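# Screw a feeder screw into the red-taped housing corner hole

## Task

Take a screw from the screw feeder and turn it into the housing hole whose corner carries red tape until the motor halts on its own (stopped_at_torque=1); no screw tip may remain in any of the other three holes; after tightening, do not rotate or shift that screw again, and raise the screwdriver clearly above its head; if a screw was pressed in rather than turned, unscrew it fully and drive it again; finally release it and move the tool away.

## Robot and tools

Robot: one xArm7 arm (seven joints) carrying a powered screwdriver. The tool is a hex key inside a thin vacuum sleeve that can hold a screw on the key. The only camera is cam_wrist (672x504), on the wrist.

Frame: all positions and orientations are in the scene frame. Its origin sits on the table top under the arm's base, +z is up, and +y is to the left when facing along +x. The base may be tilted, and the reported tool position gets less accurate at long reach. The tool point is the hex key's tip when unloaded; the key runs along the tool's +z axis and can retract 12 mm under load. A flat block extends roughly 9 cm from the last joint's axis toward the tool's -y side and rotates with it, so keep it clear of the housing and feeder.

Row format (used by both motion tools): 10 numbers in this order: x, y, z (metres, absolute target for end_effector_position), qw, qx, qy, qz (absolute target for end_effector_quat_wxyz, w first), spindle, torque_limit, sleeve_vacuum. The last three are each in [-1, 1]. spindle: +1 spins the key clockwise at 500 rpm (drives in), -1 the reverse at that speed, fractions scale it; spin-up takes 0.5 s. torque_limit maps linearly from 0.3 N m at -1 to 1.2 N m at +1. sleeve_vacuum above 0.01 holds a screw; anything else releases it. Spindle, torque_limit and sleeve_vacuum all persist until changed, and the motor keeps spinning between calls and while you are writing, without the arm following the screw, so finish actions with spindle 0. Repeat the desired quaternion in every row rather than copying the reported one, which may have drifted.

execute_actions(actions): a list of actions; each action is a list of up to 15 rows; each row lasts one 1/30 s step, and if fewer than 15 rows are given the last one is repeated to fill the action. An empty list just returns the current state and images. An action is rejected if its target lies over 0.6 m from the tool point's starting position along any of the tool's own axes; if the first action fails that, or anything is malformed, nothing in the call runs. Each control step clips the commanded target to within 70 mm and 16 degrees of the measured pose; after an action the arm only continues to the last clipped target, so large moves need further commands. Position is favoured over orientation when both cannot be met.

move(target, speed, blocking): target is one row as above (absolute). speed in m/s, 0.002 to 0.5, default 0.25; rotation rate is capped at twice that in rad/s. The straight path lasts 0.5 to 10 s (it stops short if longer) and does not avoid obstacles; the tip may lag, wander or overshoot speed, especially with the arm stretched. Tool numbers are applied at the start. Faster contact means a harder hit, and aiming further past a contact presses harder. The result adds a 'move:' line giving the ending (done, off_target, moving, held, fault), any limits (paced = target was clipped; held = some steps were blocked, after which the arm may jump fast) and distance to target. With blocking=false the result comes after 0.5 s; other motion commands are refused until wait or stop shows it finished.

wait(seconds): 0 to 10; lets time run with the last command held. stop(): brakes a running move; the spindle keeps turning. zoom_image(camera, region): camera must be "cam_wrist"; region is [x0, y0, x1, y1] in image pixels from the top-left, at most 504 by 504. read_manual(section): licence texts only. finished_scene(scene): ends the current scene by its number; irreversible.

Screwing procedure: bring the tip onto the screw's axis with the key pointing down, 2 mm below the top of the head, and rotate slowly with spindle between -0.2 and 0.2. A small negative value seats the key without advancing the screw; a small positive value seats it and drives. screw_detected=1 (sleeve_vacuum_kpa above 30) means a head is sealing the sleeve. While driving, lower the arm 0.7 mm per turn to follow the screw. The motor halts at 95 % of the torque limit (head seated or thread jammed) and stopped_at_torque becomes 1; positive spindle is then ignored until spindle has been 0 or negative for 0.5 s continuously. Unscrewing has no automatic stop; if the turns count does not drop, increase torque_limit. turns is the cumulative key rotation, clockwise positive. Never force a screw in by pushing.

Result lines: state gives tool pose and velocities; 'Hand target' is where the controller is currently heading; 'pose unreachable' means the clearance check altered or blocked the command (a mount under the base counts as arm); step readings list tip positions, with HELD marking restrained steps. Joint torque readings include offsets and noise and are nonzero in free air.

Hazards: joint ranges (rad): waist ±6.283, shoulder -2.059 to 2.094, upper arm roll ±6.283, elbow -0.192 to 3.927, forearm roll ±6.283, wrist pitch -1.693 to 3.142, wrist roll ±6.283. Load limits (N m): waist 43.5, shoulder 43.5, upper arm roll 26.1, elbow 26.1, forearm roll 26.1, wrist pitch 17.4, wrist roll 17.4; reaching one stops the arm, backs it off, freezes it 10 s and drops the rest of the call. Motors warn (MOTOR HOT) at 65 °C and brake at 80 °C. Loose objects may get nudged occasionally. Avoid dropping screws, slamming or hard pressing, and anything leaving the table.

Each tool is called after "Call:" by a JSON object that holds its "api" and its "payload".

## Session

Call:
{"api": "execute_actions", "payload": {"actions": []}}

Scene clock: 0.00 s.
end_effector_position=(+0.4527, +0.0103, +0.3713) sleeve_vacuum_kpa=0 screw_detected=0 stopped_at_torque=0 turns=0.00 end_effector_quat_wxyz=(-0.248, +0.622, +0.743, -0.021) end_effector_velocity=(+0.000, -0.000, -0.000) end_effector_angular_velocity=(-0.000, -0.000, -0.001)
Joint positions: [-0.017 -0.166 -0.     2.035  0.001  2.202  0.766]
Joint velocities: [-0.     0.    -0.001  0.    -0.    -0.    -0.   ]
Joint torques (N m, as the arm reports them, + toward a larger angle): no reading
Hand target: +0.453, +0.010, +0.371; -0.248, +0.622, +0.743, -0.021

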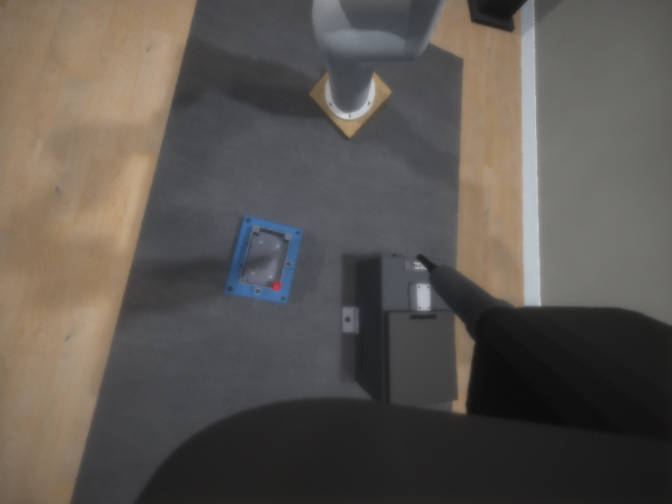

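Call:
{"api": "zoom_image", "payload": {"camera": "cam_wrist", "region": [340, 236, 480, 346]}}

Call:
{"api": "zoom_image", "payload": {"camera": "cam_wrist", "region": [215, 210, 315, 310]}}

Region (340, 236, 480, 346) of cam_wrist's 672x504 image, scaled by 3.600, with more detail than that image has; it fills the top 396 rows of this view, and the rest is white.

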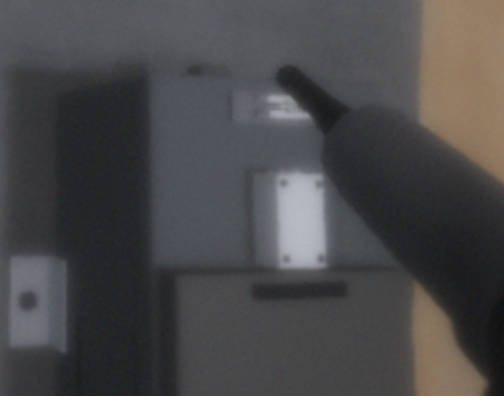

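Region (215, 210, 315, 310) of cam_wrist's 672x504 image, scaled by 5.040, with more detail than that image has.

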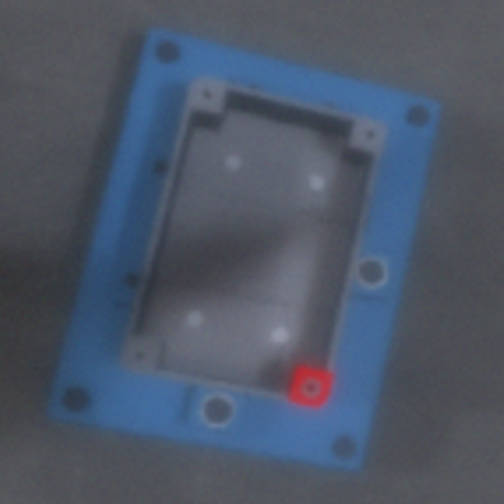

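Call:
{"api": "zoom_image", "payload": {"camera": "cam_wrist", "region": [398, 250, 446, 282]}}

Region (398, 250, 446, 282) of cam_wrist's 672x504 image, scaled by 10.500, with more detail than that image has.

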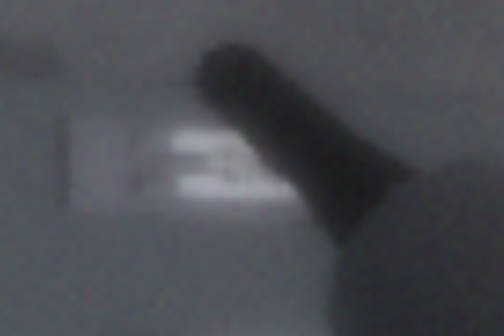

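Call:
{"api": "move", "payload": {"target": [0.424,0.157,0.215,0,0.7071,0.7071,0,0,0,1], "speed": 0.3}}

Scene clock: 5.43 s.
end_effector_position=(+0.4243, +0.1567, +0.2154) sleeve_vacuum_kpa=14 screw_detected=0 stopped_at_torque=0 turns=0.00 end_effector_quat_wxyz=(-0.000, +0.708, +0.706, -0.000) end_effector_velocity=(-0.003, +0.001, -0.003) end_effector_angular_velocity=(-0.005, +0.002, +0.003)
Joint positions: [ 0.076 -0.652  0.453  0.971 -0.209  1.413  1.445]
Joint velocities: [ 0.002 -0.001  0.005 -0.01  -0.001 -0.002  0.005]
Joint torques (N m, as the arm reports them, + toward a larger angle): [  4.88 -19.49   4.06  25.21   0.8   -2.32   0.8 ]
Hand target: +0.424, +0.157, +0.215; +0.000, +0.707, +0.707, -0.000
Off the commanded pose: 0.001 m, 0 deg.
move: done

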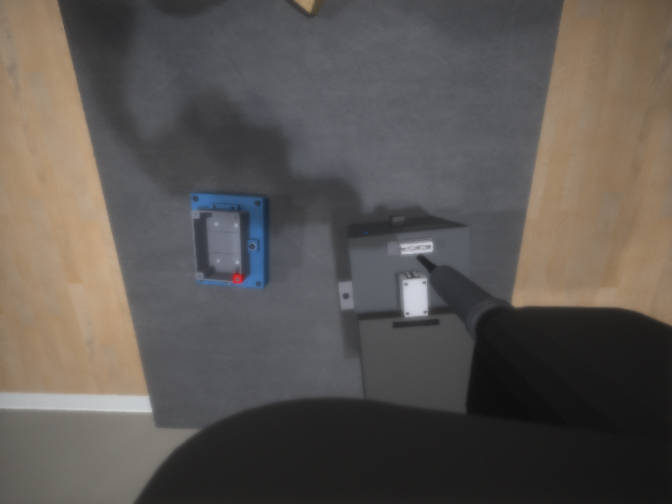

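Call:
{"api": "wait", "payload": {"seconds": 0}}

Call:
{"api": "zoom_image", "payload": {"camera": "cam_wrist", "region": [386, 232, 442, 268]}}

Scene clock: 5.60 s.
end_effector_position=(+0.4239, +0.1569, +0.2152) sleeve_vacuum_kpa=14 screw_detected=0 stopped_at_torque=0 turns=0.00 end_effector_quat_wxyz=(-0.000, +0.707, +0.707, -0.000) end_effector_velocity=(-0.002, +0.001, -0.001) end_effector_angular_velocity=(-0.001, +0.000, +0.005)
Joint positions: [ 0.077 -0.652  0.454  0.97  -0.209  1.413  1.445]
Joint velocities: [ 0.001 -0.001  0.003 -0.003  0.    -0.    -0.   ]
Joint torques (N m, as the arm reports them, + toward a larger angle): [  4.61 -19.1    3.99  25.2    0.75  -2.21   0.67]
Hand target: +0.424, +0.157, +0.215; +0.000, +0.707, +0.707, -0.000
Off the commanded pose: 0.000 m, 0 deg.

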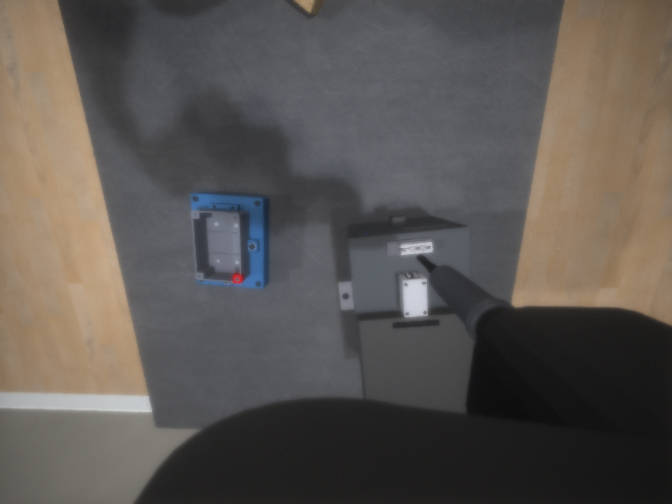

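Region (386, 232, 442, 268) of cam_wrist's 672x504 image, scaled by 9.000, with more detail than that image has; it fills the top 324 rows of this view, and the rest is white.

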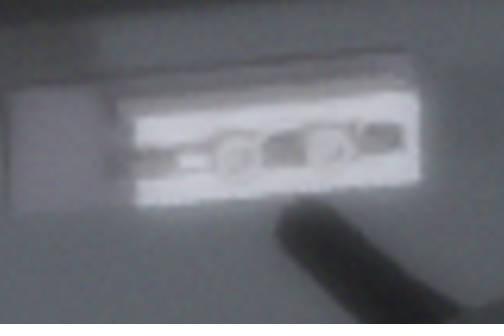

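Call:
{"api": "zoom_image", "payload": {"camera": "cam_wrist", "region": [404, 238, 440, 274]}}

Region (404, 238, 440, 274) of cam_wrist's 672x504 image, scaled by 14.000, with more detail than that image has.

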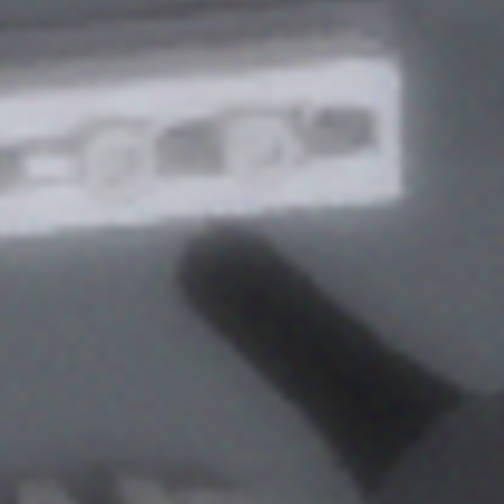

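Call:
{"api": "move", "payload": {"target": [0.4240,0.1710,0.192,0,0.7071,0.7071,0,0,0,1], "speed": 0.08}}

Call:
{"api": "wait", "payload": {"seconds": 0.2}}

Call:
{"api": "zoom_image", "payload": {"camera": "cam_wrist", "region": [398, 238, 434, 274]}}

Scene clock: 10.80 s.
end_effector_position=(+0.4242, +0.1710, +0.1923) sleeve_vacuum_kpa=14 screw_detected=0 stopped_at_torque=0 turns=0.00 end_effector_quat_wxyz=(+0.000, +0.707, +0.707, +0.000) end_effector_velocity=(+0.001, +0.000, +0.001) end_effector_angular_velocity=(+0.001, -0.003, -0.001)
Joint positions: [ 0.071 -0.624  0.472  0.922 -0.215  1.343  1.477]
Joint velocities: [-0.    -0.001  0.     0.001 -0.001 -0.002  0.001]
Joint torques (N m, as the arm reports them, + toward a larger angle): [  5.13 -19.8    4.    25.16   0.59  -2.24   0.68]
Hand target: +0.424, +0.171, +0.192; +0.000, +0.707, +0.707, -0.000
Off the commanded pose: 0.000 m, 0 deg.
move: done

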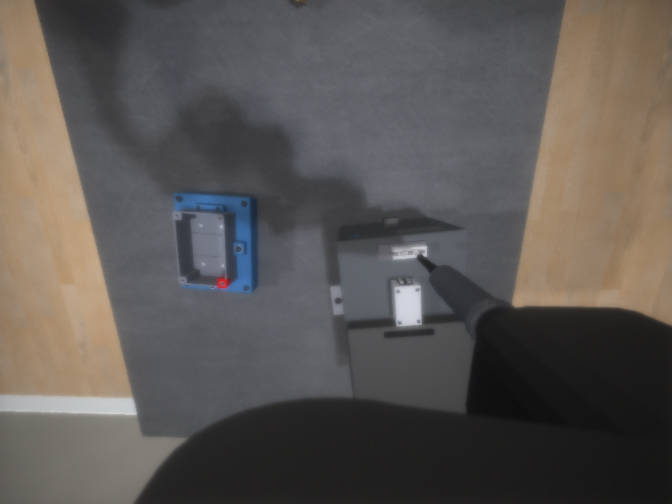

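Scene clock: 11.00 s.
end_effector_position=(+0.4240, +0.1710, +0.1921) sleeve_vacuum_kpa=14 screw_detected=0 stopped_at_torque=0 turns=0.00 end_effector_quat_wxyz=(+0.000, +0.707, +0.707, +0.000) end_effector_velocity=(-0.001, -0.000, -0.001) end_effector_angular_velocity=(-0.002, +0.002, +0.002)
Joint positions: [ 0.071 -0.624  0.472  0.922 -0.215  1.343  1.477]
Joint velocities: [ 0.     0.001  0.001 -0.003 -0.     0.    -0.001]
Joint torques (N m, as the arm reports them, + toward a larger angle): [  5.52 -20.3    4.05  25.19   0.63  -2.29   0.75]
Hand target: +0.424, +0.171, +0.192; +0.000, +0.707, +0.707, -0.000
Off the commanded pose: 0.000 m, 0 deg.
wait: 0.20 s; at rest by 0.17 s

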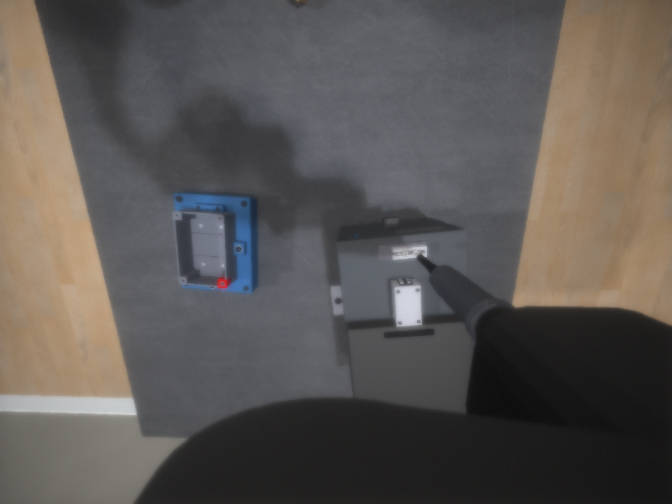

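Region (398, 238, 434, 274) of cam_wrist's 672x504 image, scaled by 14.000, with more detail than that image has.

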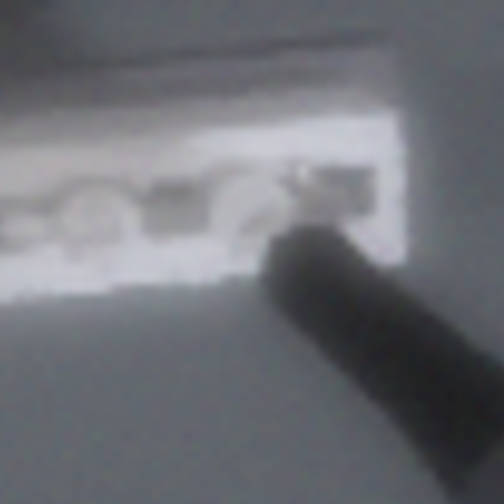

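Call:
{"api": "zoom_image", "payload": {"camera": "cam_wrist", "region": [408, 245, 428, 265]}}

Region (408, 245, 428, 265) of cam_wrist's 672x504 image, scaled by 25.200, with more detail than that image has.

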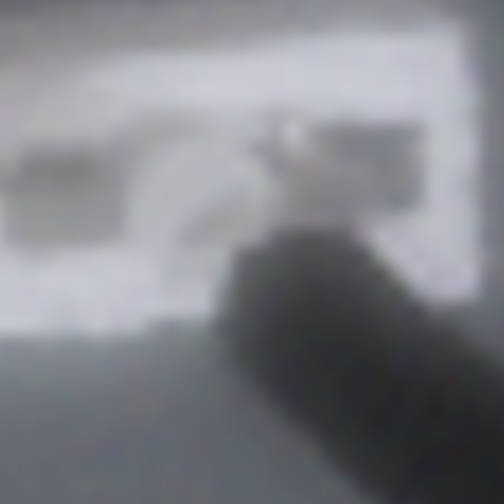

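Call:
{"api": "zoom_image", "payload": {"camera": "cam_wrist", "region": [396, 244, 424, 262]}}

Region (396, 244, 424, 262) of cam_wrist's 672x504 image, scaled by 18.000, with more detail than that image has; it fills the top 324 rows of this view, and the rest is white.

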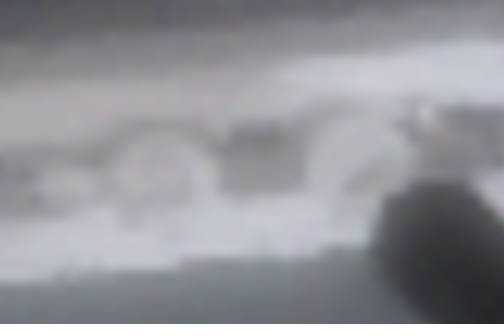

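Call:
{"api": "execute_actions", "payload": {"actions": [[[0.42403,0.17107,0.1915,0,0.7071,0.7071,0,0,0,1],[0.42406,0.17116,0.1905,0,0.7071,0.7071,0,0,0,1],[0.42411,0.17128,0.1891,0,0.7071,0.7071,0,0,0,1],[0.42417,0.17143,0.1874,0,0.7071,0.7071,0,0,0,1],[0.42423,0.17158,0.1855,0,0.7071,0.7071,0,0,0,1],[0.42429,0.17172,0.1837,0,0.7071,0.7071,0,0,0,1],[0.42434,0.17184,0.1821,0,0.7071,0.7071,0,0,0,1],[0.42437,0.17193,0.1809,0,0.7071,0.7071,0,0,0,1],[0.42439,0.17198,0.1802,0,0.7071,0.7071,0,0,0,1],[0.4244,0.1720,0.1800,0,0.7071,0.7071,0,0,0,1]]]}}

Call:
{"api": "wait", "payload": {"seconds": 0.25}}

Call:
{"api": "zoom_image", "payload": {"camera": "cam_wrist", "region": [400, 246, 428, 266]}}

Scene clock: 18.90 s.
end_effector_position=(+0.4242, +0.1719, +0.1799) sleeve_vacuum_kpa=14 screw_detected=0 stopped_at_torque=0 turns=0.00 end_effector_quat_wxyz=(-0.000, +0.707, +0.707, -0.000) end_effector_velocity=(+0.005, +0.003, +0.004) end_effector_angular_velocity=(+0.009, -0.014, -0.001)
Joint positions: [ 0.068 -0.619  0.469  0.892 -0.22   1.309  1.481]
Joint velocities: [ 0.001 -0.003  0.     0.002 -0.    -0.012  0.001]
Joint torques (N m, as the arm reports them, + toward a larger angle): [  5.12 -20.47   4.    25.3    0.56  -2.25   0.68]
Hand target: +0.424, +0.172, +0.180; +0.000, +0.707, +0.707, -0.000
Off the commanded pose: 0.000 m, 0 deg.
Step readings (end_effector_position):
0: (+0.4240, +0.1710, +0.1920)
1: (+0.4240, +0.1710, +0.1920)
2: (+0.4240, +0.1711, +0.1920)
4: (+0.4243, +0.1713, +0.1912)
8: (+0.4242, +0.1716, +0.1858)
15: end_effector_position above

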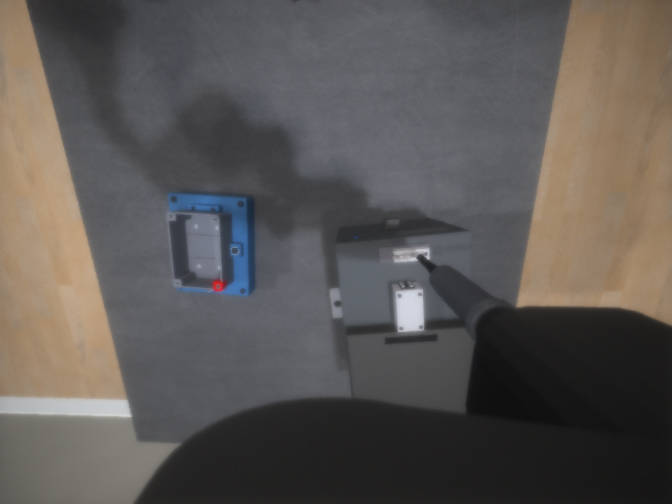

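Scene clock: 19.17 s.
end_effector_position=(+0.4245, +0.1720, +0.1801) sleeve_vacuum_kpa=14 screw_detected=0 stopped_at_torque=0 turns=0.00 end_effector_quat_wxyz=(+0.000, +0.707, +0.707, +0.000) end_effector_velocity=(+0.000, +0.000, -0.000) end_effector_angular_velocity=(+0.001, -0.000, -0.000)
Joint positions: [ 0.068 -0.62   0.469  0.892 -0.22   1.308  1.481]
Joint velocities: [-0.001  0.     0.    -0.     0.001 -0.001 -0.   ]
Joint torques (N m, as the arm reports them, + toward a larger angle): [  5.09 -20.39   4.01  25.34   0.7   -2.35   0.72]
Hand target: +0.424, +0.172, +0.180; +0.000, +0.707, +0.707, -0.000
Off the commanded pose: 0.000 m, 0 deg.
wait: 0.27 s; at rest by 0.17 s

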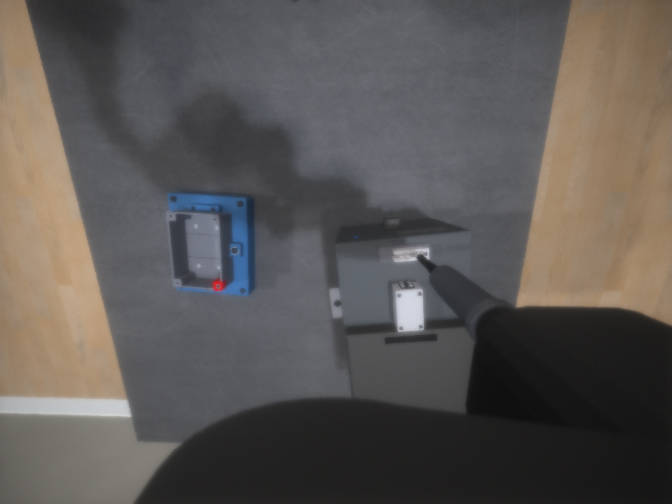

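Region (400, 246, 428, 266) of cam_wrist's 672x504 image, scaled by 18.000, with more detail than that image has; it fills the top 360 rows of this view, and the rest is white.

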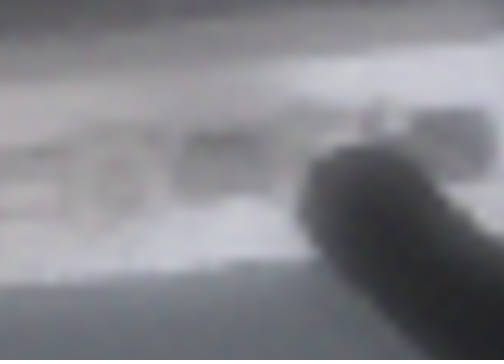

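Call:
{"api": "execute_actions", "payload": {"actions": [[[0.4244,0.1720,0.1798,0,0.7071,0.7071,0,0,0,1],[0.4244,0.1720,0.1794,0,0.7071,0.7071,0,0,0,1],[0.4244,0.1720,0.1788,0,0.7071,0.7071,0,0,0,1],[0.4244,0.1720,0.1781,0,0.7071,0.7071,0,0,0,1],[0.4244,0.1720,0.1774,0,0.7071,0.7071,0,0,0,1],[0.4244,0.1720,0.1767,0,0.7071,0.7071,0,0,0,1],[0.4244,0.1720,0.1760,0,0.7071,0.7071,0,0,0,1],[0.4244,0.1720,0.1753,0,0.7071,0.7071,0,0,0,1],[0.4244,0.1720,0.1746,0,0.7071,0.7071,0,0,0,1],[0.4244,0.1720,0.1740,0,0.7071,0.7071,0,0,0,1],[0.4244,0.1720,0.1734,0,0.7071,0.7071,0,0,0,1],[0.4244,0.1720,0.1728,0,0.7071,0.7071,0,0,0,1],[0.4244,0.1720,0.1722,0,0.7071,0.7071,0,0,0,1],[0.4244,0.1720,0.1717,0,0.7071,0.7071,0,0,0,1],[0.4244,0.1720,0.1712,0,0.7071,0.7071,0,0,0,1]],[[0.4244,0.1720,0.1707,0,0.7071,0.7071,0,-0.12,0,1],[0.4244,0.1720,0.1702,0,0.7071,0.7071,0,-0.12,0,1],[0.4244,0.1720,0.1697,0,0.7071,0.7071,0,-0.12,0,1],[0.4244,0.1720,0.1692,0,0.7071,0.7071,0,-0.12,0,1],[0.4244,0.1720,0.1687,0,0.7071,0.7071,0,-0.12,0,1],[0.4244,0.1720,0.1682,0,0.7071,0.7071,0,-0.12,0,1],[0.4244,0.1720,0.1677,0,0.7071,0.7071,0,-0.12,0,1],[0.4244,0.1720,0.1672,0,0.7071,0.7071,0,-0.12,0,1],[0.4244,0.1720,0.1667,0,0.7071,0.7071,0,-0.12,0,1],[0.4244,0.1720,0.1662,0,0.7071,0.7071,0,-0.12,0,1],[0.4244,0.1720,0.1657,0,0.7071,0.7071,0,-0.12,0,1],[0.4244,0.1720,0.1653,0,0.7071,0.7071,0,-0.12,0,1],[0.4244,0.1720,0.1649,0,0.7071,0.7071,0,-0.12,0,1],[0.4244,0.1720,0.1646,0,0.7071,0.7071,0,-0.12,0,1],[0.4244,0.1720,0.1645,0,0.7071,0.7071,0,-0.12,0,1]],[[0.4244,0.1720,0.1645,0,0.7071,0.7071,0,-0.12,0,1],[0.4244,0.1720,0.1645,0,0.7071,0.7071,0,-0.12,0,1],[0.4244,0.1720,0.1645,0,0.7071,0.7071,0,-0.12,0,1],[0.4244,0.1720,0.1645,0,0.7071,0.7071,0,-0.12,0,1],[0.4244,0.1720,0.1645,0,0.7071,0.7071,0,-0.12,0,1],[0.4244,0.1720,0.1645,0,0.7071,0.7071,0,-0.12,0,1],[0.4244,0.1720,0.1645,0,0.7071,0.7071,0,-0.12,0,1],[0.4244,0.1720,0.1645,0,0.7071,0.7071,0,-0.12,0,1],[0.4244,0.1720,0.1645,0,0.7071,0.7071,0,-0.12,0,1],[0.4244,0.1720,0.1645,0,0.7071,0.7071,0,-0.12,0,1],[0.4244,0.1720,0.1645,0,0.7071,0.7071,0,-0.12,0,1],[0.4244,0.1720,0.1645,0,0.7071,0.7071,0,-0.12,0,1],[0.4244,0.1720,0.1645,0,0.7071,0.7071,0,0,0,1]]]}}

Scene clock: 22.73 s.
end_effector_position=(+0.4246, +0.1721, +0.1647) sleeve_vacuum_kpa=14 screw_detected=0 stopped_at_torque=0 turns=-0.89 end_effector_quat_wxyz=(+0.000, +0.707, +0.707, +0.000) end_effector_velocity=(+0.000, -0.001, -0.001) end_effector_angular_velocity=(-0.001, +0.002, -0.002)
Joint positions: [ 0.065 -0.617  0.462  0.852 -0.227  1.263  1.483]
Joint velocities: [-0.001  0.001 -0.001 -0.001 -0.     0.     0.   ]
Joint torques (N m, as the arm reports them, + toward a larger angle): [  3.89 -17.06   3.55  21.45   0.31  -1.4    0.64]
Hand target: +0.424, +0.172, +0.165; +0.000, +0.707, +0.707, +0.000
Off the commanded pose: 0.000 m, 0 deg.
Step readings (end_effector_position; steps 1 to 15: 1st action; 16 to 30: 2nd action; 31 to 45: 3rd action):
0: (+0.4244, +0.1720, +0.1800)
1: (+0.4244, +0.1720, +0.1800)
2: (+0.4244, +0.1720, +0.1800)
4: (+0.4245, +0.1721, +0.1797)
8: (+0.4244, +0.1720, +0.1774)
15: (+0.4243, +0.1720, +0.1728)
16: (+0.4243, +0.1720, +0.1722)
17: (+0.4244, +0.1720, +0.1717)
19: (+0.4244, +0.1720, +0.1707)
23: (+0.4251, +0.1725, +0.1697)
30: (+0.4250, +0.1724, +0.1662)
31: (+0.4249, +0.1724, +0.1658)
32: (+0.4249, +0.1723, +0.1655)
34: (+0.4248, +0.1723, +0.1652)
38: (+0.4247, +0.1722, +0.1649)
45: end_effector_position above

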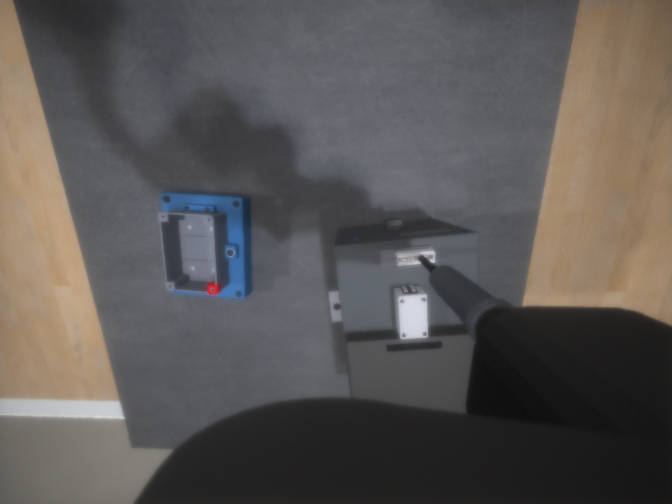

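Call:
{"api": "zoom_image", "payload": {"camera": "cam_wrist", "region": [404, 246, 436, 270]}}

Region (404, 246, 436, 270) of cam_wrist's 672x504 image, scaled by 15.750, with more detail than that image has; it fills the top 378 rows of this view, and the rest is white.

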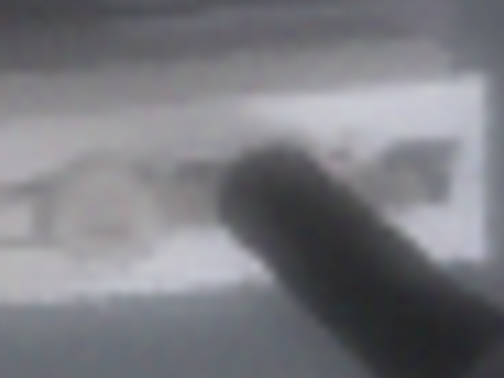

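Call:
{"api": "execute_actions", "payload": {"actions": [[[0.4244,0.1720,0.1649,0,0.7071,0.7071,0,0,0,1],[0.4244,0.1720,0.1656,0,0.7071,0.7071,0,0,0,1],[0.4244,0.1720,0.1665,0,0.7071,0.7071,0,0,0,1],[0.4244,0.1720,0.1675,0,0.7071,0.7071,0,0,0,1],[0.4244,0.1720,0.1686,0,0.7071,0.7071,0,0,0,1],[0.4244,0.1720,0.1697,0,0.7071,0.7071,0,0,0,1],[0.4244,0.1720,0.1708,0,0.7071,0.7071,0,0,0,1],[0.4244,0.1720,0.1718,0,0.7071,0.7071,0,0,0,1],[0.4244,0.1720,0.1727,0,0.7071,0.7071,0,0,0,1],[0.4244,0.1720,0.1734,0,0.7071,0.7071,0,0,0,1],[0.4244,0.1720,0.1738,0,0.7071,0.7071,0,0,0,1],[0.4244,0.1720,0.1740,0,0.7071,0.7071,0,0,0,1]]]}}

Call:
{"api": "wait", "payload": {"seconds": 0.4}}

Call:
{"api": "zoom_image", "payload": {"camera": "cam_wrist", "region": [402, 246, 434, 270]}}

Scene clock: 26.17 s.
end_effector_position=(+0.4234, +0.1714, +0.1723) sleeve_vacuum_kpa=14 screw_detected=0 stopped_at_torque=0 turns=-0.89 end_effector_quat_wxyz=(-0.000, +0.707, +0.707, -0.002) end_effector_velocity=(+0.006, +0.003, +0.013) end_effector_angular_velocity=(+0.010, -0.015, -0.002)
Joint positions: [ 0.067 -0.618  0.466  0.873 -0.223  1.29   1.481]
Joint velocities: [ 0.002 -0.004  0.003  0.027  0.002  0.012 -0.001]
Joint torques (N m, as the arm reports them, + toward a larger angle): [  5.14 -19.84   4.    24.91   0.64  -2.23   0.74]
Hand target: +0.424, +0.172, +0.174; -0.000, +0.707, +0.707, +0.000
Off the commanded pose: 0.002 m, 0 deg.
Step readings (end_effector_position):
0: (+0.4244, +0.1720, +0.1645)
1: (+0.4244, +0.1720, +0.1645)
2: (+0.4244, +0.1720, +0.1645)
4: (+0.4242, +0.1719, +0.1650)
8: (+0.4240, +0.1717, +0.1681)
15: end_effector_position above

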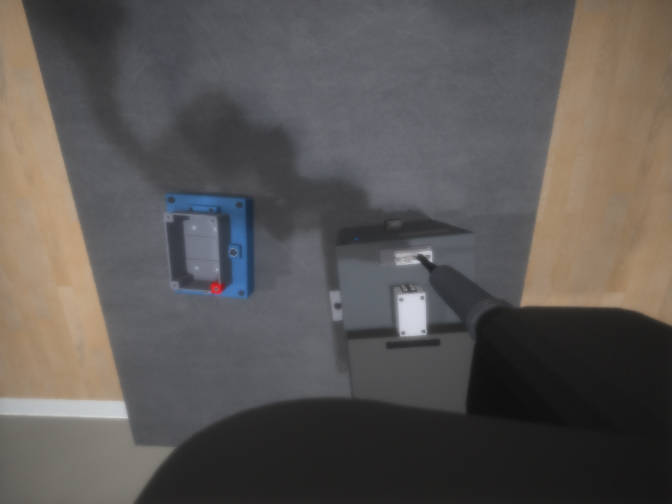

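Scene clock: 26.57 s.
end_effector_position=(+0.4243, +0.1719, +0.1739) sleeve_vacuum_kpa=14 screw_detected=0 stopped_at_torque=0 turns=-0.89 end_effector_quat_wxyz=(-0.000, +0.707, +0.707, -0.000) end_effector_velocity=(+0.000, +0.001, +0.001) end_effector_angular_velocity=(+0.002, -0.000, -0.000)
Joint positions: [ 0.067 -0.619  0.466  0.876 -0.222  1.291  1.481]
Joint velocities: [ 0.    -0.     0.     0.001  0.002 -0.001 -0.   ]
Joint torques (N m, as the arm reports them, + toward a larger angle): [  5.26 -20.19   4.02  25.17   0.58  -2.34   0.72]
Hand target: +0.424, +0.172, +0.174; -0.000, +0.707, +0.707, +0.000
Off the commanded pose: 0.000 m, 0 deg.
wait: 0.40 s; at rest by 0.17 s

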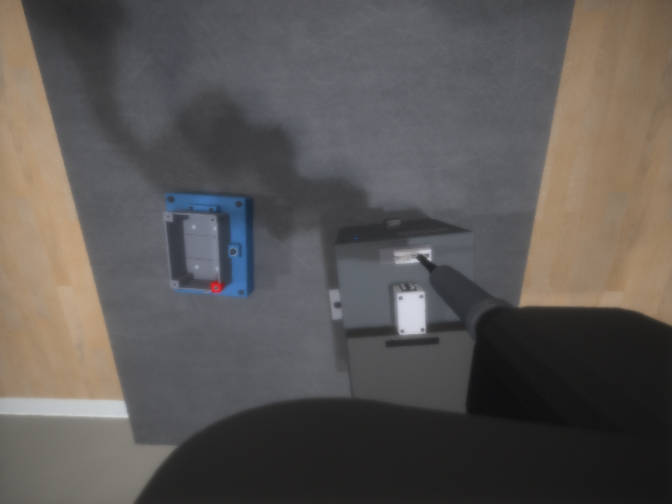

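Region (402, 246, 434, 270) of cam_wrist's 672x504 image, scaled by 15.750, with more detail than that image has; it fills the top 378 rows of this view, and the rest is white.

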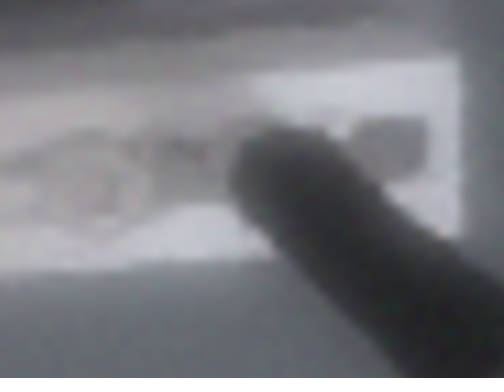

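Call:
{"api": "execute_actions", "payload": {"actions": [[[0.4244,0.17210,0.1740,0,0.7071,0.7071,0,0,0,1],[0.4244,0.17225,0.1739,0,0.7071,0.7071,0,0,0,1],[0.4244,0.17240,0.1738,0,0.7071,0.7071,0,0,0,1],[0.4244,0.17252,0.1736,0,0.7071,0.7071,0,0,0,1],[0.4244,0.17260,0.1734,0,0.7071,0.7071,0,0,0,1],[0.4244,0.17260,0.1732,0,0.7071,0.7071,0,0,0,1],[0.4244,0.17260,0.1730,0,0.7071,0.7071,0,0,0,1],[0.4244,0.17260,0.1727,0,0.7071,0.7071,0,0,0,1],[0.4244,0.17260,0.1724,0,0.7071,0.7071,0,0,0,1],[0.4244,0.17260,0.1721,0,0.7071,0.7071,0,0,0,1],[0.4244,0.17260,0.1718,0,0.7071,0.7071,0,0,0,1],[0.4244,0.17260,0.1715,0,0.7071,0.7071,0,0,0,1],[0.4244,0.17260,0.1712,0,0.7071,0.7071,0,0,0,1],[0.4244,0.17260,0.1709,0,0.7071,0.7071,0,0,0,1],[0.4244,0.17260,0.1706,0,0.7071,0.7071,0,0,0,1]],[[0.4244,0.17260,0.1703,0,0.7071,0.7071,0,-0.12,0,1],[0.4244,0.17260,0.1699,0,0.7071,0.7071,0,-0.12,0,1],[0.4244,0.17260,0.1695,0,0.7071,0.7071,0,-0.12,0,1],[0.4244,0.17260,0.1691,0,0.7071,0.7071,0,-0.12,0,1],[0.4244,0.17260,0.1687,0,0.7071,0.7071,0,-0.12,0,1],[0.4244,0.17260,0.1683,0,0.7071,0.7071,0,-0.12,0,1],[0.4244,0.17260,0.1679,0,0.7071,0.7071,0,-0.12,0,1],[0.4244,0.17260,0.1675,0,0.7071,0.7071,0,-0.12,0,1],[0.4244,0.17260,0.1671,0,0.7071,0.7071,0,-0.12,0,1],[0.4244,0.17260,0.1667,0,0.7071,0.7071,0,-0.12,0,1],[0.4244,0.17260,0.1663,0,0.7071,0.7071,0,-0.12,0,1],[0.4244,0.17260,0.1660,0,0.7071,0.7071,0,-0.12,0,1],[0.4244,0.17260,0.1657,0,0.7071,0.7071,0,-0.12,0,1],[0.4244,0.17260,0.1655,0,0.7071,0.7071,0,-0.12,0,1],[0.4244,0.17260,0.1655,0,0.7071,0.7071,0,-0.12,0,1]],[[0.4244,0.17260,0.1655,0,0.7071,0.7071,0,-0.12,0,1],[0.4244,0.17260,0.1655,0,0.7071,0.7071,0,-0.12,0,1],[0.4244,0.17260,0.1655,0,0.7071,0.7071,0,-0.12,0,1],[0.4244,0.17260,0.1655,0,0.7071,0.7071,0,-0.12,0,1],[0.4244,0.17260,0.1655,0,0.7071,0.7071,0,-0.12,0,1],[0.4244,0.17260,0.1655,0,0.7071,0.7071,0,-0.12,0,1],[0.4244,0.17260,0.1655,0,0.7071,0.7071,0,-0.12,0,1],[0.4244,0.17260,0.1655,0,0.7071,0.7071,0,-0.12,0,1],[0.4244,0.17260,0.1655,0,0.7071,0.7071,0,-0.12,0,1],[0.4244,0.17260,0.1655,0,0.7071,0.7071,0,-0.12,0,1],[0.4244,0.17260,0.1655,0,0.7071,0.7071,0,-0.12,0,1],[0.4244,0.17260,0.1655,0,0.7071,0.7071,0,-0.12,0,1],[0.4244,0.17260,0.1655,0,0.7071,0.7071,0,0,0,1]]]}}

Scene clock: 31.03 s.
end_effector_position=(+0.4248, +0.1727, +0.1658) sleeve_vacuum_kpa=39 screw_detected=1 stopped_at_torque=0 turns=-1.77 end_effector_quat_wxyz=(+0.000, +0.707, +0.707, +0.001) end_effector_velocity=(-0.000, -0.000, -0.000) end_effector_angular_velocity=(-0.001, +0.001, +0.001)
Joint positions: [ 0.065 -0.616  0.464  0.855 -0.226  1.266  1.484]
Joint velocities: [ 0.     0.001 -0.    -0.001 -0.     0.    -0.   ]
Joint torques (N m, as the arm reports them, + toward a larger angle): [  4.75 -17.27   3.87  20.99   0.75  -0.58   0.57]
Hand target: +0.424, +0.173, +0.166; -0.000, +0.707, +0.707, +0.000
Off the commanded pose: 0.001 m, 0 deg.
Step readings (end_effector_position; steps 1 to 15: 1st action; 16 to 30: 2nd action; 31 to 45: 3rd action):
0: (+0.4244, +0.1720, +0.1740)
1: (+0.4244, +0.1720, +0.1740)
2: (+0.4244, +0.1720, +0.1740)
4: (+0.4244, +0.1722, +0.1740)
8: (+0.4244, +0.1726, +0.1734)
15: (+0.4244, +0.1726, +0.1715)
16: (+0.4244, +0.1726, +0.1712)
17: (+0.4244, +0.1726, +0.1709)
19: (+0.4244, +0.1726, +0.1702)
23: (+0.4250, +0.1731, +0.1696)
30: (+0.4251, +0.1731, +0.1670)
31: (+0.4251, +0.1731, +0.1668)
32: (+0.4251, +0.1731, +0.1666)
34: (+0.4250, +0.1730, +0.1663)
38: (+0.4249, +0.1729, +0.1661)
45: end_effector_position above

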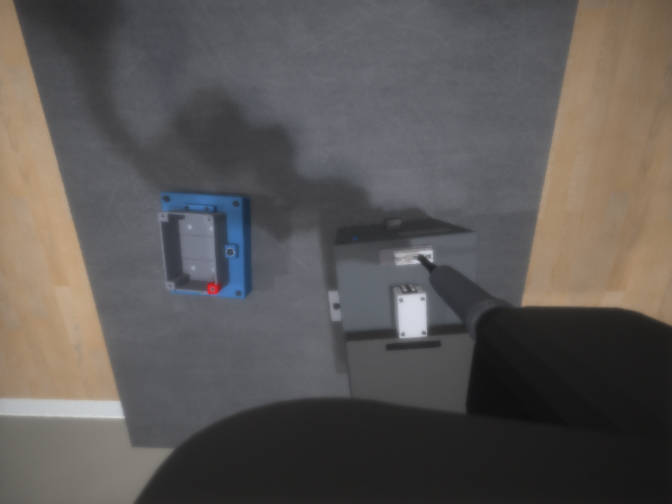

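Call:
{"api": "zoom_image", "payload": {"camera": "cam_wrist", "region": [150, 186, 270, 306]}}

Region (150, 186, 270, 306) of cam_wrist's 672x504 image, scaled by 4.200, with more detail than that image has.

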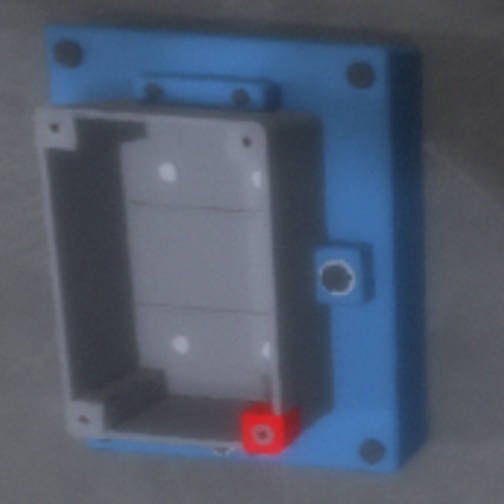

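Call:
{"api": "execute_actions", "payload": {"actions": [[[0.4246,0.1727,0.1656,0,0.7071,0.7071,0,0,0,1],[0.4247,0.1727,0.1658,0,0.7071,0.7071,0,0,0,1],[0.4248,0.1728,0.1661,0,0.7071,0.7071,0,0,0,1],[0.4249,0.1728,0.1664,0,0.7071,0.7071,0,0,0,1],[0.4249,0.1728,0.1668,0,0.7071,0.7071,0,0,0,1],[0.4249,0.1728,0.1672,0,0.7071,0.7071,0,0,0,1],[0.4249,0.1728,0.1676,0,0.7071,0.7071,0,0,0,1],[0.4249,0.1728,0.1680,0,0.7071,0.7071,0,0,0,1],[0.4249,0.1728,0.1684,0,0.7071,0.7071,0,0,0,1],[0.4249,0.1728,0.1688,0,0.7071,0.7071,0,0,0,1],[0.4249,0.1728,0.1692,0,0.7071,0.7071,0,0,0,1],[0.4249,0.1728,0.1697,0,0.7071,0.7071,0,0,0,1],[0.4249,0.1728,0.1702,0,0.7071,0.7071,0,0,0,1],[0.4249,0.1728,0.1707,0,0.7071,0.7071,0,0,0,1],[0.4249,0.1728,0.1712,0,0.7071,0.7071,0,0,0,1]],[[0.4249,0.1728,0.1718,0,0.7071,0.7071,0,0,0,1],[0.4249,0.1728,0.1725,0,0.7071,0.7071,0,0,0,1],[0.4249,0.1728,0.1733,0,0.7071,0.7071,0,0,0,1],[0.4249,0.1728,0.1742,0,0.7071,0.7071,0,0,0,1],[0.4249,0.1728,0.1752,0,0.7071,0.7071,0,0,0,1],[0.4249,0.1728,0.1763,0,0.7071,0.7071,0,0,0,1],[0.4249,0.1728,0.1775,0,0.7071,0.7071,0,0,0,1],[0.4249,0.1728,0.1788,0,0.7071,0.7071,0,0,0,1],[0.4249,0.1728,0.1802,0,0.7071,0.7071,0,0,0,1],[0.4249,0.1728,0.1817,0,0.7071,0.7071,0,0,0,1],[0.4249,0.1728,0.1833,0,0.7071,0.7071,0,0,0,1],[0.4249,0.1728,0.1850,0,0.7071,0.7071,0,0,0,1],[0.4249,0.1728,0.1868,0,0.7071,0.7071,0,0,0,1],[0.4249,0.1728,0.1886,0,0.7071,0.7071,0,0,0,1],[0.4249,0.1728,0.1904,0,0.7071,0.7071,0,0,0,1]],[[0.42491,0.17277,0.1921,0,0.7071,0.7071,0,0,0,1],[0.42497,0.17256,0.1936,0,0.7071,0.7071,0,0,0,1],[0.42514,0.17201,0.1949,0,0.7071,0.7071,0,0,0,1],[0.42545,0.17100,0.1960,0,0.7071,0.7071,0,0,0,1],[0.42593,0.16940,0.1969,0,0.7071,0.7071,0,0,0,1],[0.42662,0.16714,0.1976,0,0.7071,0.7071,0,0,0,1],[0.42753,0.16414,0.1981,0,0.7071,0.7071,0,0,0,1],[0.42867,0.16035,0.1984,0,0.7071,0.7071,0,0,0,1],[0.43007,0.15574,0.1985,0,0.7071,0.7071,0,0,0,1],[0.43172,0.15030,0.1985,0,0.7071,0.7071,0,0,0,1],[0.43363,0.14401,0.1985,0,0.7071,0.7071,0,0,0,1],[0.43578,0.13691,0.1985,0,0.7071,0.7071,0,0,0,1],[0.43818,0.12901,0.1985,0,0.7071,0.7071,0,0,0,1],[0.44080,0.12035,0.1985,0,0.7071,0.7071,0,0,0,1],[0.44364,0.11099,0.1985,0,0.7071,0.7071,0,0,0,1]],[[0.44668,0.10098,0.19847,0,0.7071,0.7071,0,0,0,1],[0.44989,0.09040,0.19824,0,0.7071,0.7071,0,0,0,1],[0.45325,0.07931,0.19766,0,0.7071,0.7071,0,0,0,1],[0.45674,0.06781,0.19661,0,0.7071,0.7071,0,0,0,1],[0.46032,0.05598,0.19500,0,0.7071,0.7071,0,0,0,1],[0.46399,0.04390,0.19279,0,0.7071,0.7071,0,0,0,1],[0.46769,0.03168,0.18996,0,0.7071,0.7071,0,0,0,1],[0.47141,0.01942,0.18650,0,0.7071,0.7071,0,0,0,1],[0.47511,0.00720,0.18244,0,0.7071,0.7071,0,0,0,1],[0.47878,-0.00488,0.17783,0,0.7071,0.7071,0,0,0,1],[0.48236,-0.01671,0.17273,0,0.7071,0.7071,0,0,0,1],[0.48585,-0.02821,0.16723,0,0.7071,0.7071,0,0,0,1],[0.48921,-0.03930,0.16142,0,0.7071,0.7071,0,0,0,1],[0.49242,-0.04988,0.15539,0,0.7071,0.7071,0,0,0,1],[0.49546,-0.05989,0.14925,0,0.7071,0.7071,0,0,0,1]],[[0.49830,-0.06925,0.14311,0,0.7071,0.7071,0,0,0,1],[0.50092,-0.07791,0.13708,0,0.7071,0.7071,0,0,0,1],[0.50332,-0.08581,0.13127,0,0.7071,0.7071,0,0,0,1],[0.50547,-0.09291,0.12577,0,0.7071,0.7071,0,0,0,1],[0.50738,-0.09920,0.12067,0,0.7071,0.7071,0,0,0,1],[0.50903,-0.10464,0.11606,0,0.7071,0.7071,0,0,0,1],[0.51043,-0.10925,0.11200,0,0.7071,0.7071,0,0,0,1],[0.51157,-0.11304,0.10854,0,0.7071,0.7071,0,0,0,1],[0.51248,-0.11604,0.10571,0,0.7071,0.7071,0,0,0,1],[0.51317,-0.11830,0.10350,0,0.7071,0.7071,0,0,0,1],[0.51365,-0.11990,0.10189,0,0.7071,0.7071,0,0,0,1],[0.51396,-0.12091,0.10084,0,0.7071,0.7071,0,0,0,1],[0.51413,-0.12146,0.10026,0,0.7071,0.7071,0,0,0,1],[0.51419,-0.12167,0.10003,0,0.7071,0.7071,0,0,0,1],[0.5142,-0.1217,0.1000,0,0.7071,0.7071,0,0,0,1]]]}}

Call:
{"api": "wait", "payload": {"seconds": 0.4}}

Call:
{"api": "zoom_image", "payload": {"camera": "cam_wrist", "region": [390, 228, 438, 270]}}

Scene clock: 53.23 s.
end_effector_position=(+0.5124, -0.1197, +0.1017) sleeve_vacuum_kpa=40 screw_detected=1 stopped_at_torque=0 turns=-1.77 end_effector_quat_wxyz=(+0.000, +0.707, +0.707, -0.001) end_effector_velocity=(+0.024, -0.024, -0.033) end_effector_angular_velocity=(+0.025, -0.009, +0.018)
Joint positions: [-0.062 -0.604 -0.192  0.926 -0.407  1.109  0.823]
Joint velocities: [ 0.004  0.111 -0.106  0.039  0.01  -0.111 -0.095]
Joint torques (N m, as the arm reports them, + toward a larger angle): [  1.35 -27.85   7.83  23.46   0.93  -1.71   0.62]
Hand target: +0.514, -0.122, +0.100; +0.000, +0.707, +0.707, -0.000
Off the commanded pose: 0.003 m, 0 deg.
Step readings (end_effector_position; steps 1 to 15: 1st action; 16 to 30: 2nd action; 31 to 45: 3rd action; 46 to 60: 4th action; 61 to 75: 5th action):
0: (+0.4244, +0.1726, +0.1655)
1: (+0.4244, +0.1726, +0.1655)
2: (+0.4244, +0.1726, +0.1655)
4: (+0.4245, +0.1726, +0.1656)
8: (+0.4246, +0.1726, +0.1665)
15: (+0.4243, +0.1722, +0.1687)
16: (+0.4243, +0.1721, +0.1691)
17: (+0.4244, +0.1721, +0.1696)
19: (+0.4243, +0.1722, +0.1709)
23: (+0.4243, +0.1725, +0.1746)
30: (+0.4233, +0.1725, +0.1838)
31: (+0.4235, +0.1726, +0.1856)
32: (+0.4238, +0.1727, +0.1876)
34: (+0.4244, +0.1727, +0.1914)
38: (+0.4258, +0.1691, +0.1965)
45: (+0.4348, +0.1389, +0.1979)
46: (+0.4369, +0.1317, +0.1978)
47: (+0.4392, +0.1238, +0.1978)
49: (+0.4444, +0.1060, +0.1975)
53: (+0.4566, +0.0637, +0.1946)
60: (+0.4788, -0.0203, +0.1708)
61: (+0.4818, -0.0318, +0.1655)
62: (+0.4847, -0.0429, +0.1599)
64: (+0.4903, -0.0635, +0.1482)
68: (+0.5007, -0.0961, +0.1252)
75: end_effector_position above

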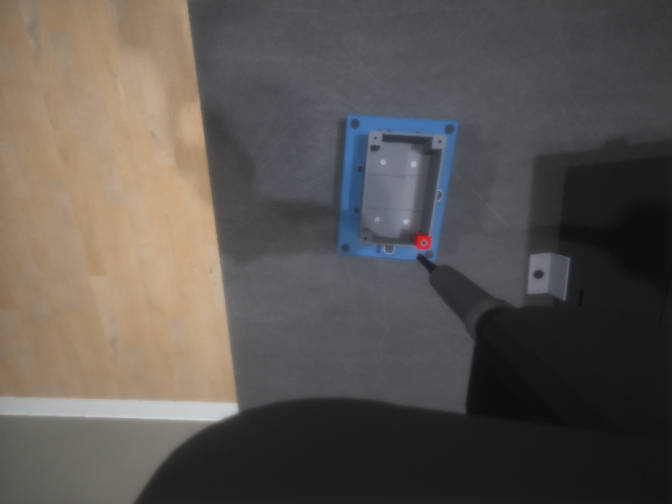

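Scene clock: 53.63 s.
end_effector_position=(+0.5145, -0.1214, +0.1001) sleeve_vacuum_kpa=40 screw_detected=1 stopped_at_torque=0 turns=-1.77 end_effector_quat_wxyz=(+0.000, +0.707, +0.707, +0.000) end_effector_velocity=(-0.001, -0.002, -0.002) end_effector_angular_velocity=(-0.000, +0.004, -0.003)
Joint positions: [-0.062 -0.597 -0.199  0.929 -0.406  1.102  0.816]
Joint velocities: [-0.001  0.002 -0.004 -0.    -0.     0.001 -0.001]
Joint torques (N m, as the arm reports them, + toward a larger angle): [  0.41 -25.19   6.53  22.66   0.76  -1.76   0.7 ]
Hand target: +0.514, -0.122, +0.100; +0.000, +0.707, +0.707, -0.000
Off the commanded pose: 0.000 m, 0 deg.
wait: 0.40 s; at rest by 0.23 s

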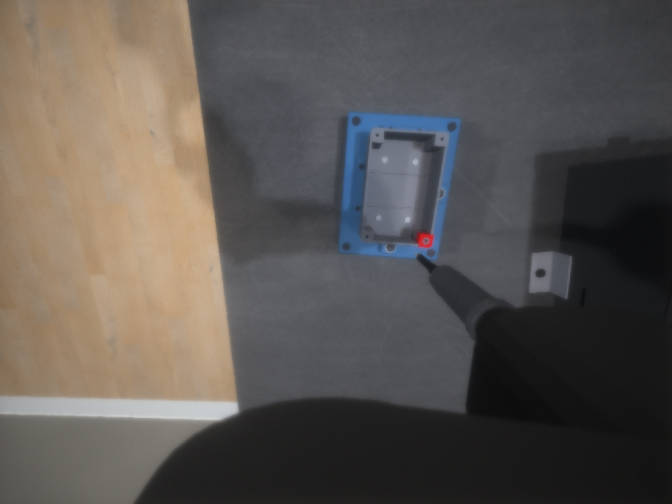

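Region (390, 228, 438, 270) of cam_wrist's 672x504 image, scaled by 10.500, with more detail than that image has; it fills the top 441 rows of this view, and the rest is white.

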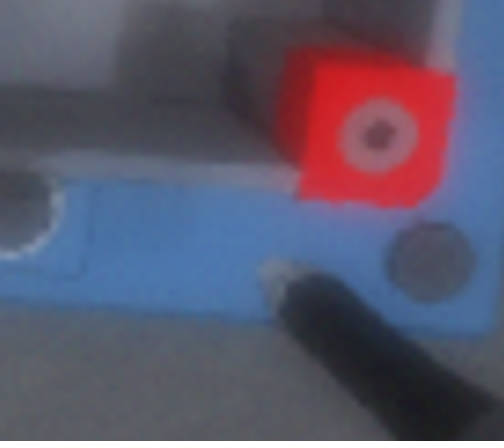

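Call:
{"api": "zoom_image", "payload": {"camera": "cam_wrist", "region": [408, 246, 432, 270]}}

Region (408, 246, 432, 270) of cam_wrist's 672x504 image, scaled by 21.000, with more detail than that image has.

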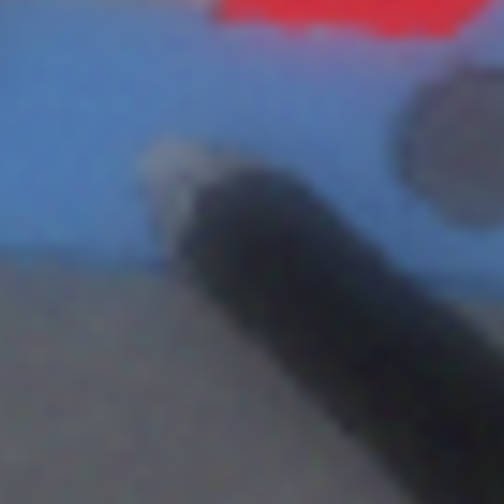

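Call:
{"api": "zoom_image", "payload": {"camera": "cam_wrist", "region": [335, 110, 475, 262]}}

Region (335, 110, 475, 262) of cam_wrist's 672x504 image, scaled by 3.316, with more detail than that image has; it fills the left 464 columns of this view, and the rest is white.

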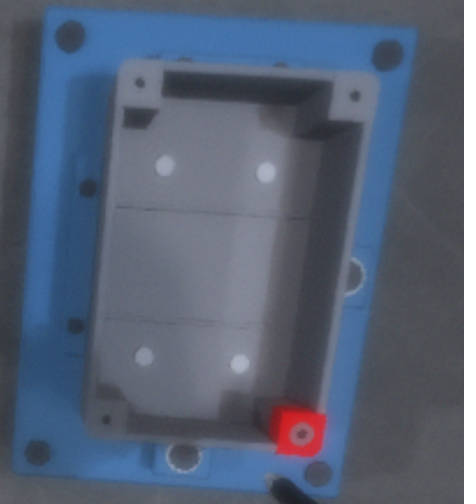

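Call:
{"api": "execute_actions", "payload": {"actions": [[[0.51409,-0.12160,0.09997,0,0.7071,0.7071,0,0,0,1],[0.51348,-0.12099,0.09977,0,0.7071,0.7071,0,0,0,1],[0.51218,-0.11971,0.09935,0,0.7071,0.7071,0,0,0,1],[0.51026,-0.11783,0.09873,0,0.7071,0.7071,0,0,0,1],[0.50800,-0.11560,0.09800,0,0.7071,0.7071,0,0,0,1],[0.50574,-0.11337,0.09727,0,0.7071,0.7071,0,0,0,1],[0.50382,-0.11149,0.09665,0,0.7071,0.7071,0,0,0,1],[0.50252,-0.11021,0.09623,0,0.7071,0.7071,0,0,0,1],[0.50191,-0.10960,0.09603,0,0.7071,0.7071,0,0,0,1],[0.5018,-0.1095,0.0960,0,0.7071,0.7071,0,0,0,1]]]}}

Call:
{"api": "wait", "payload": {"seconds": 0.5}}

Call:
{"api": "zoom_image", "payload": {"camera": "cam_wrist", "region": [400, 238, 430, 268]}}

Scene clock: 63.37 s.
end_effector_position=(+0.5018, -0.1096, +0.0960) sleeve_vacuum_kpa=40 screw_detected=1 stopped_at_torque=0 turns=-1.77 end_effector_quat_wxyz=(-0.000, +0.707, +0.707, -0.000) end_effector_velocity=(+0.003, -0.002, +0.003) end_effector_angular_velocity=(-0.003, -0.014, -0.012)
Joint positions: [-0.063 -0.637 -0.179  0.871 -0.412  1.092  0.844]
Joint velocities: [-0.004 -0.014  0.002 -0.006 -0.003 -0.007  0.009]
Joint torques (N m, as the arm reports them, + toward a larger angle): [  0.79 -22.99   6.37  22.68   0.65  -1.79   0.9 ]
Hand target: +0.502, -0.110, +0.096; -0.000, +0.707, +0.707, -0.000
Off the commanded pose: 0.000 m, 0 deg.
Step readings (end_effector_position):
0: (+0.5144, -0.1217, +0.0999)
1: (+0.5144, -0.1217, +0.0999)
2: (+0.5143, -0.1216, +0.0999)
4: (+0.5138, -0.1212, +0.0998)
8: (+0.5083, -0.1160, +0.0981)
15: end_effector_position above

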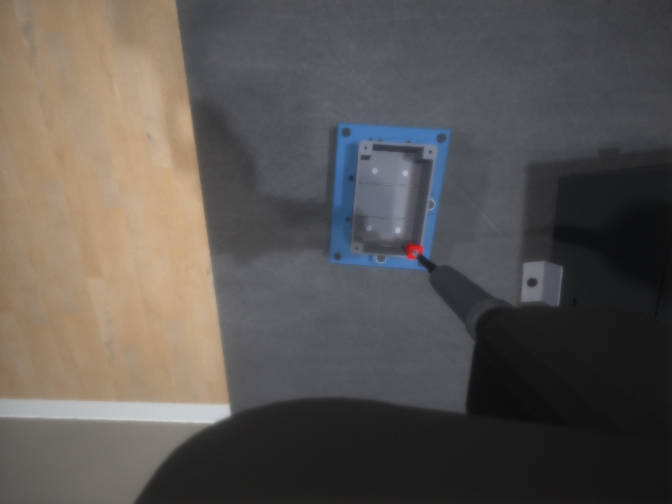

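Scene clock: 63.87 s.
end_effector_position=(+0.5018, -0.1096, +0.0960) sleeve_vacuum_kpa=40 screw_detected=1 stopped_at_torque=0 turns=-1.77 end_effector_quat_wxyz=(-0.000, +0.707, +0.707, -0.000) end_effector_velocity=(-0.001, -0.000, -0.000) end_effector_angular_velocity=(+0.000, +0.002, -0.000)
Joint positions: [-0.063 -0.637 -0.179  0.87  -0.412  1.091  0.844]
Joint velocities: [-0.001  0.    -0.    -0.001  0.     0.001 -0.   ]
Joint torques (N m, as the arm reports them, + toward a larger angle): [  0.42 -23.66   6.4   22.51   0.7   -1.83   0.63]
Hand target: +0.502, -0.110, +0.096; -0.000, +0.707, +0.707, -0.000
Off the commanded pose: 0.000 m, 0 deg.
wait: 0.50 s; at rest by 0.17 s

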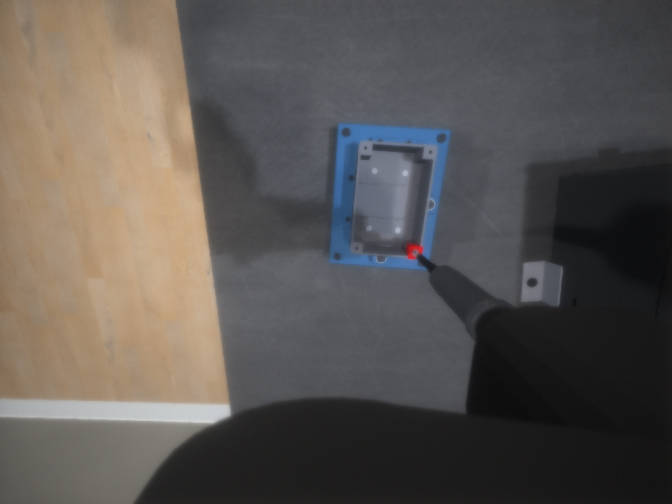

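Region (400, 238, 430, 268) of cam_wrist's 672x504 image, scaled by 16.800, with more detail than that image has.

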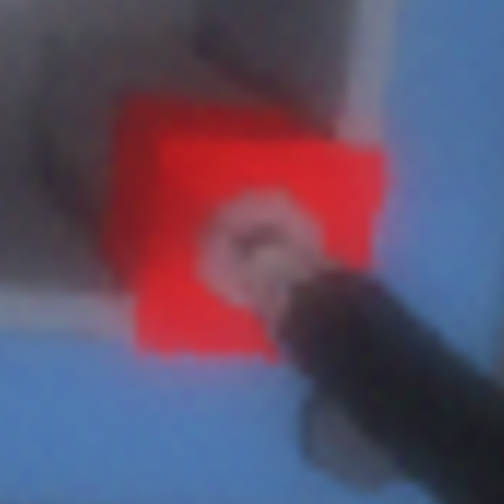

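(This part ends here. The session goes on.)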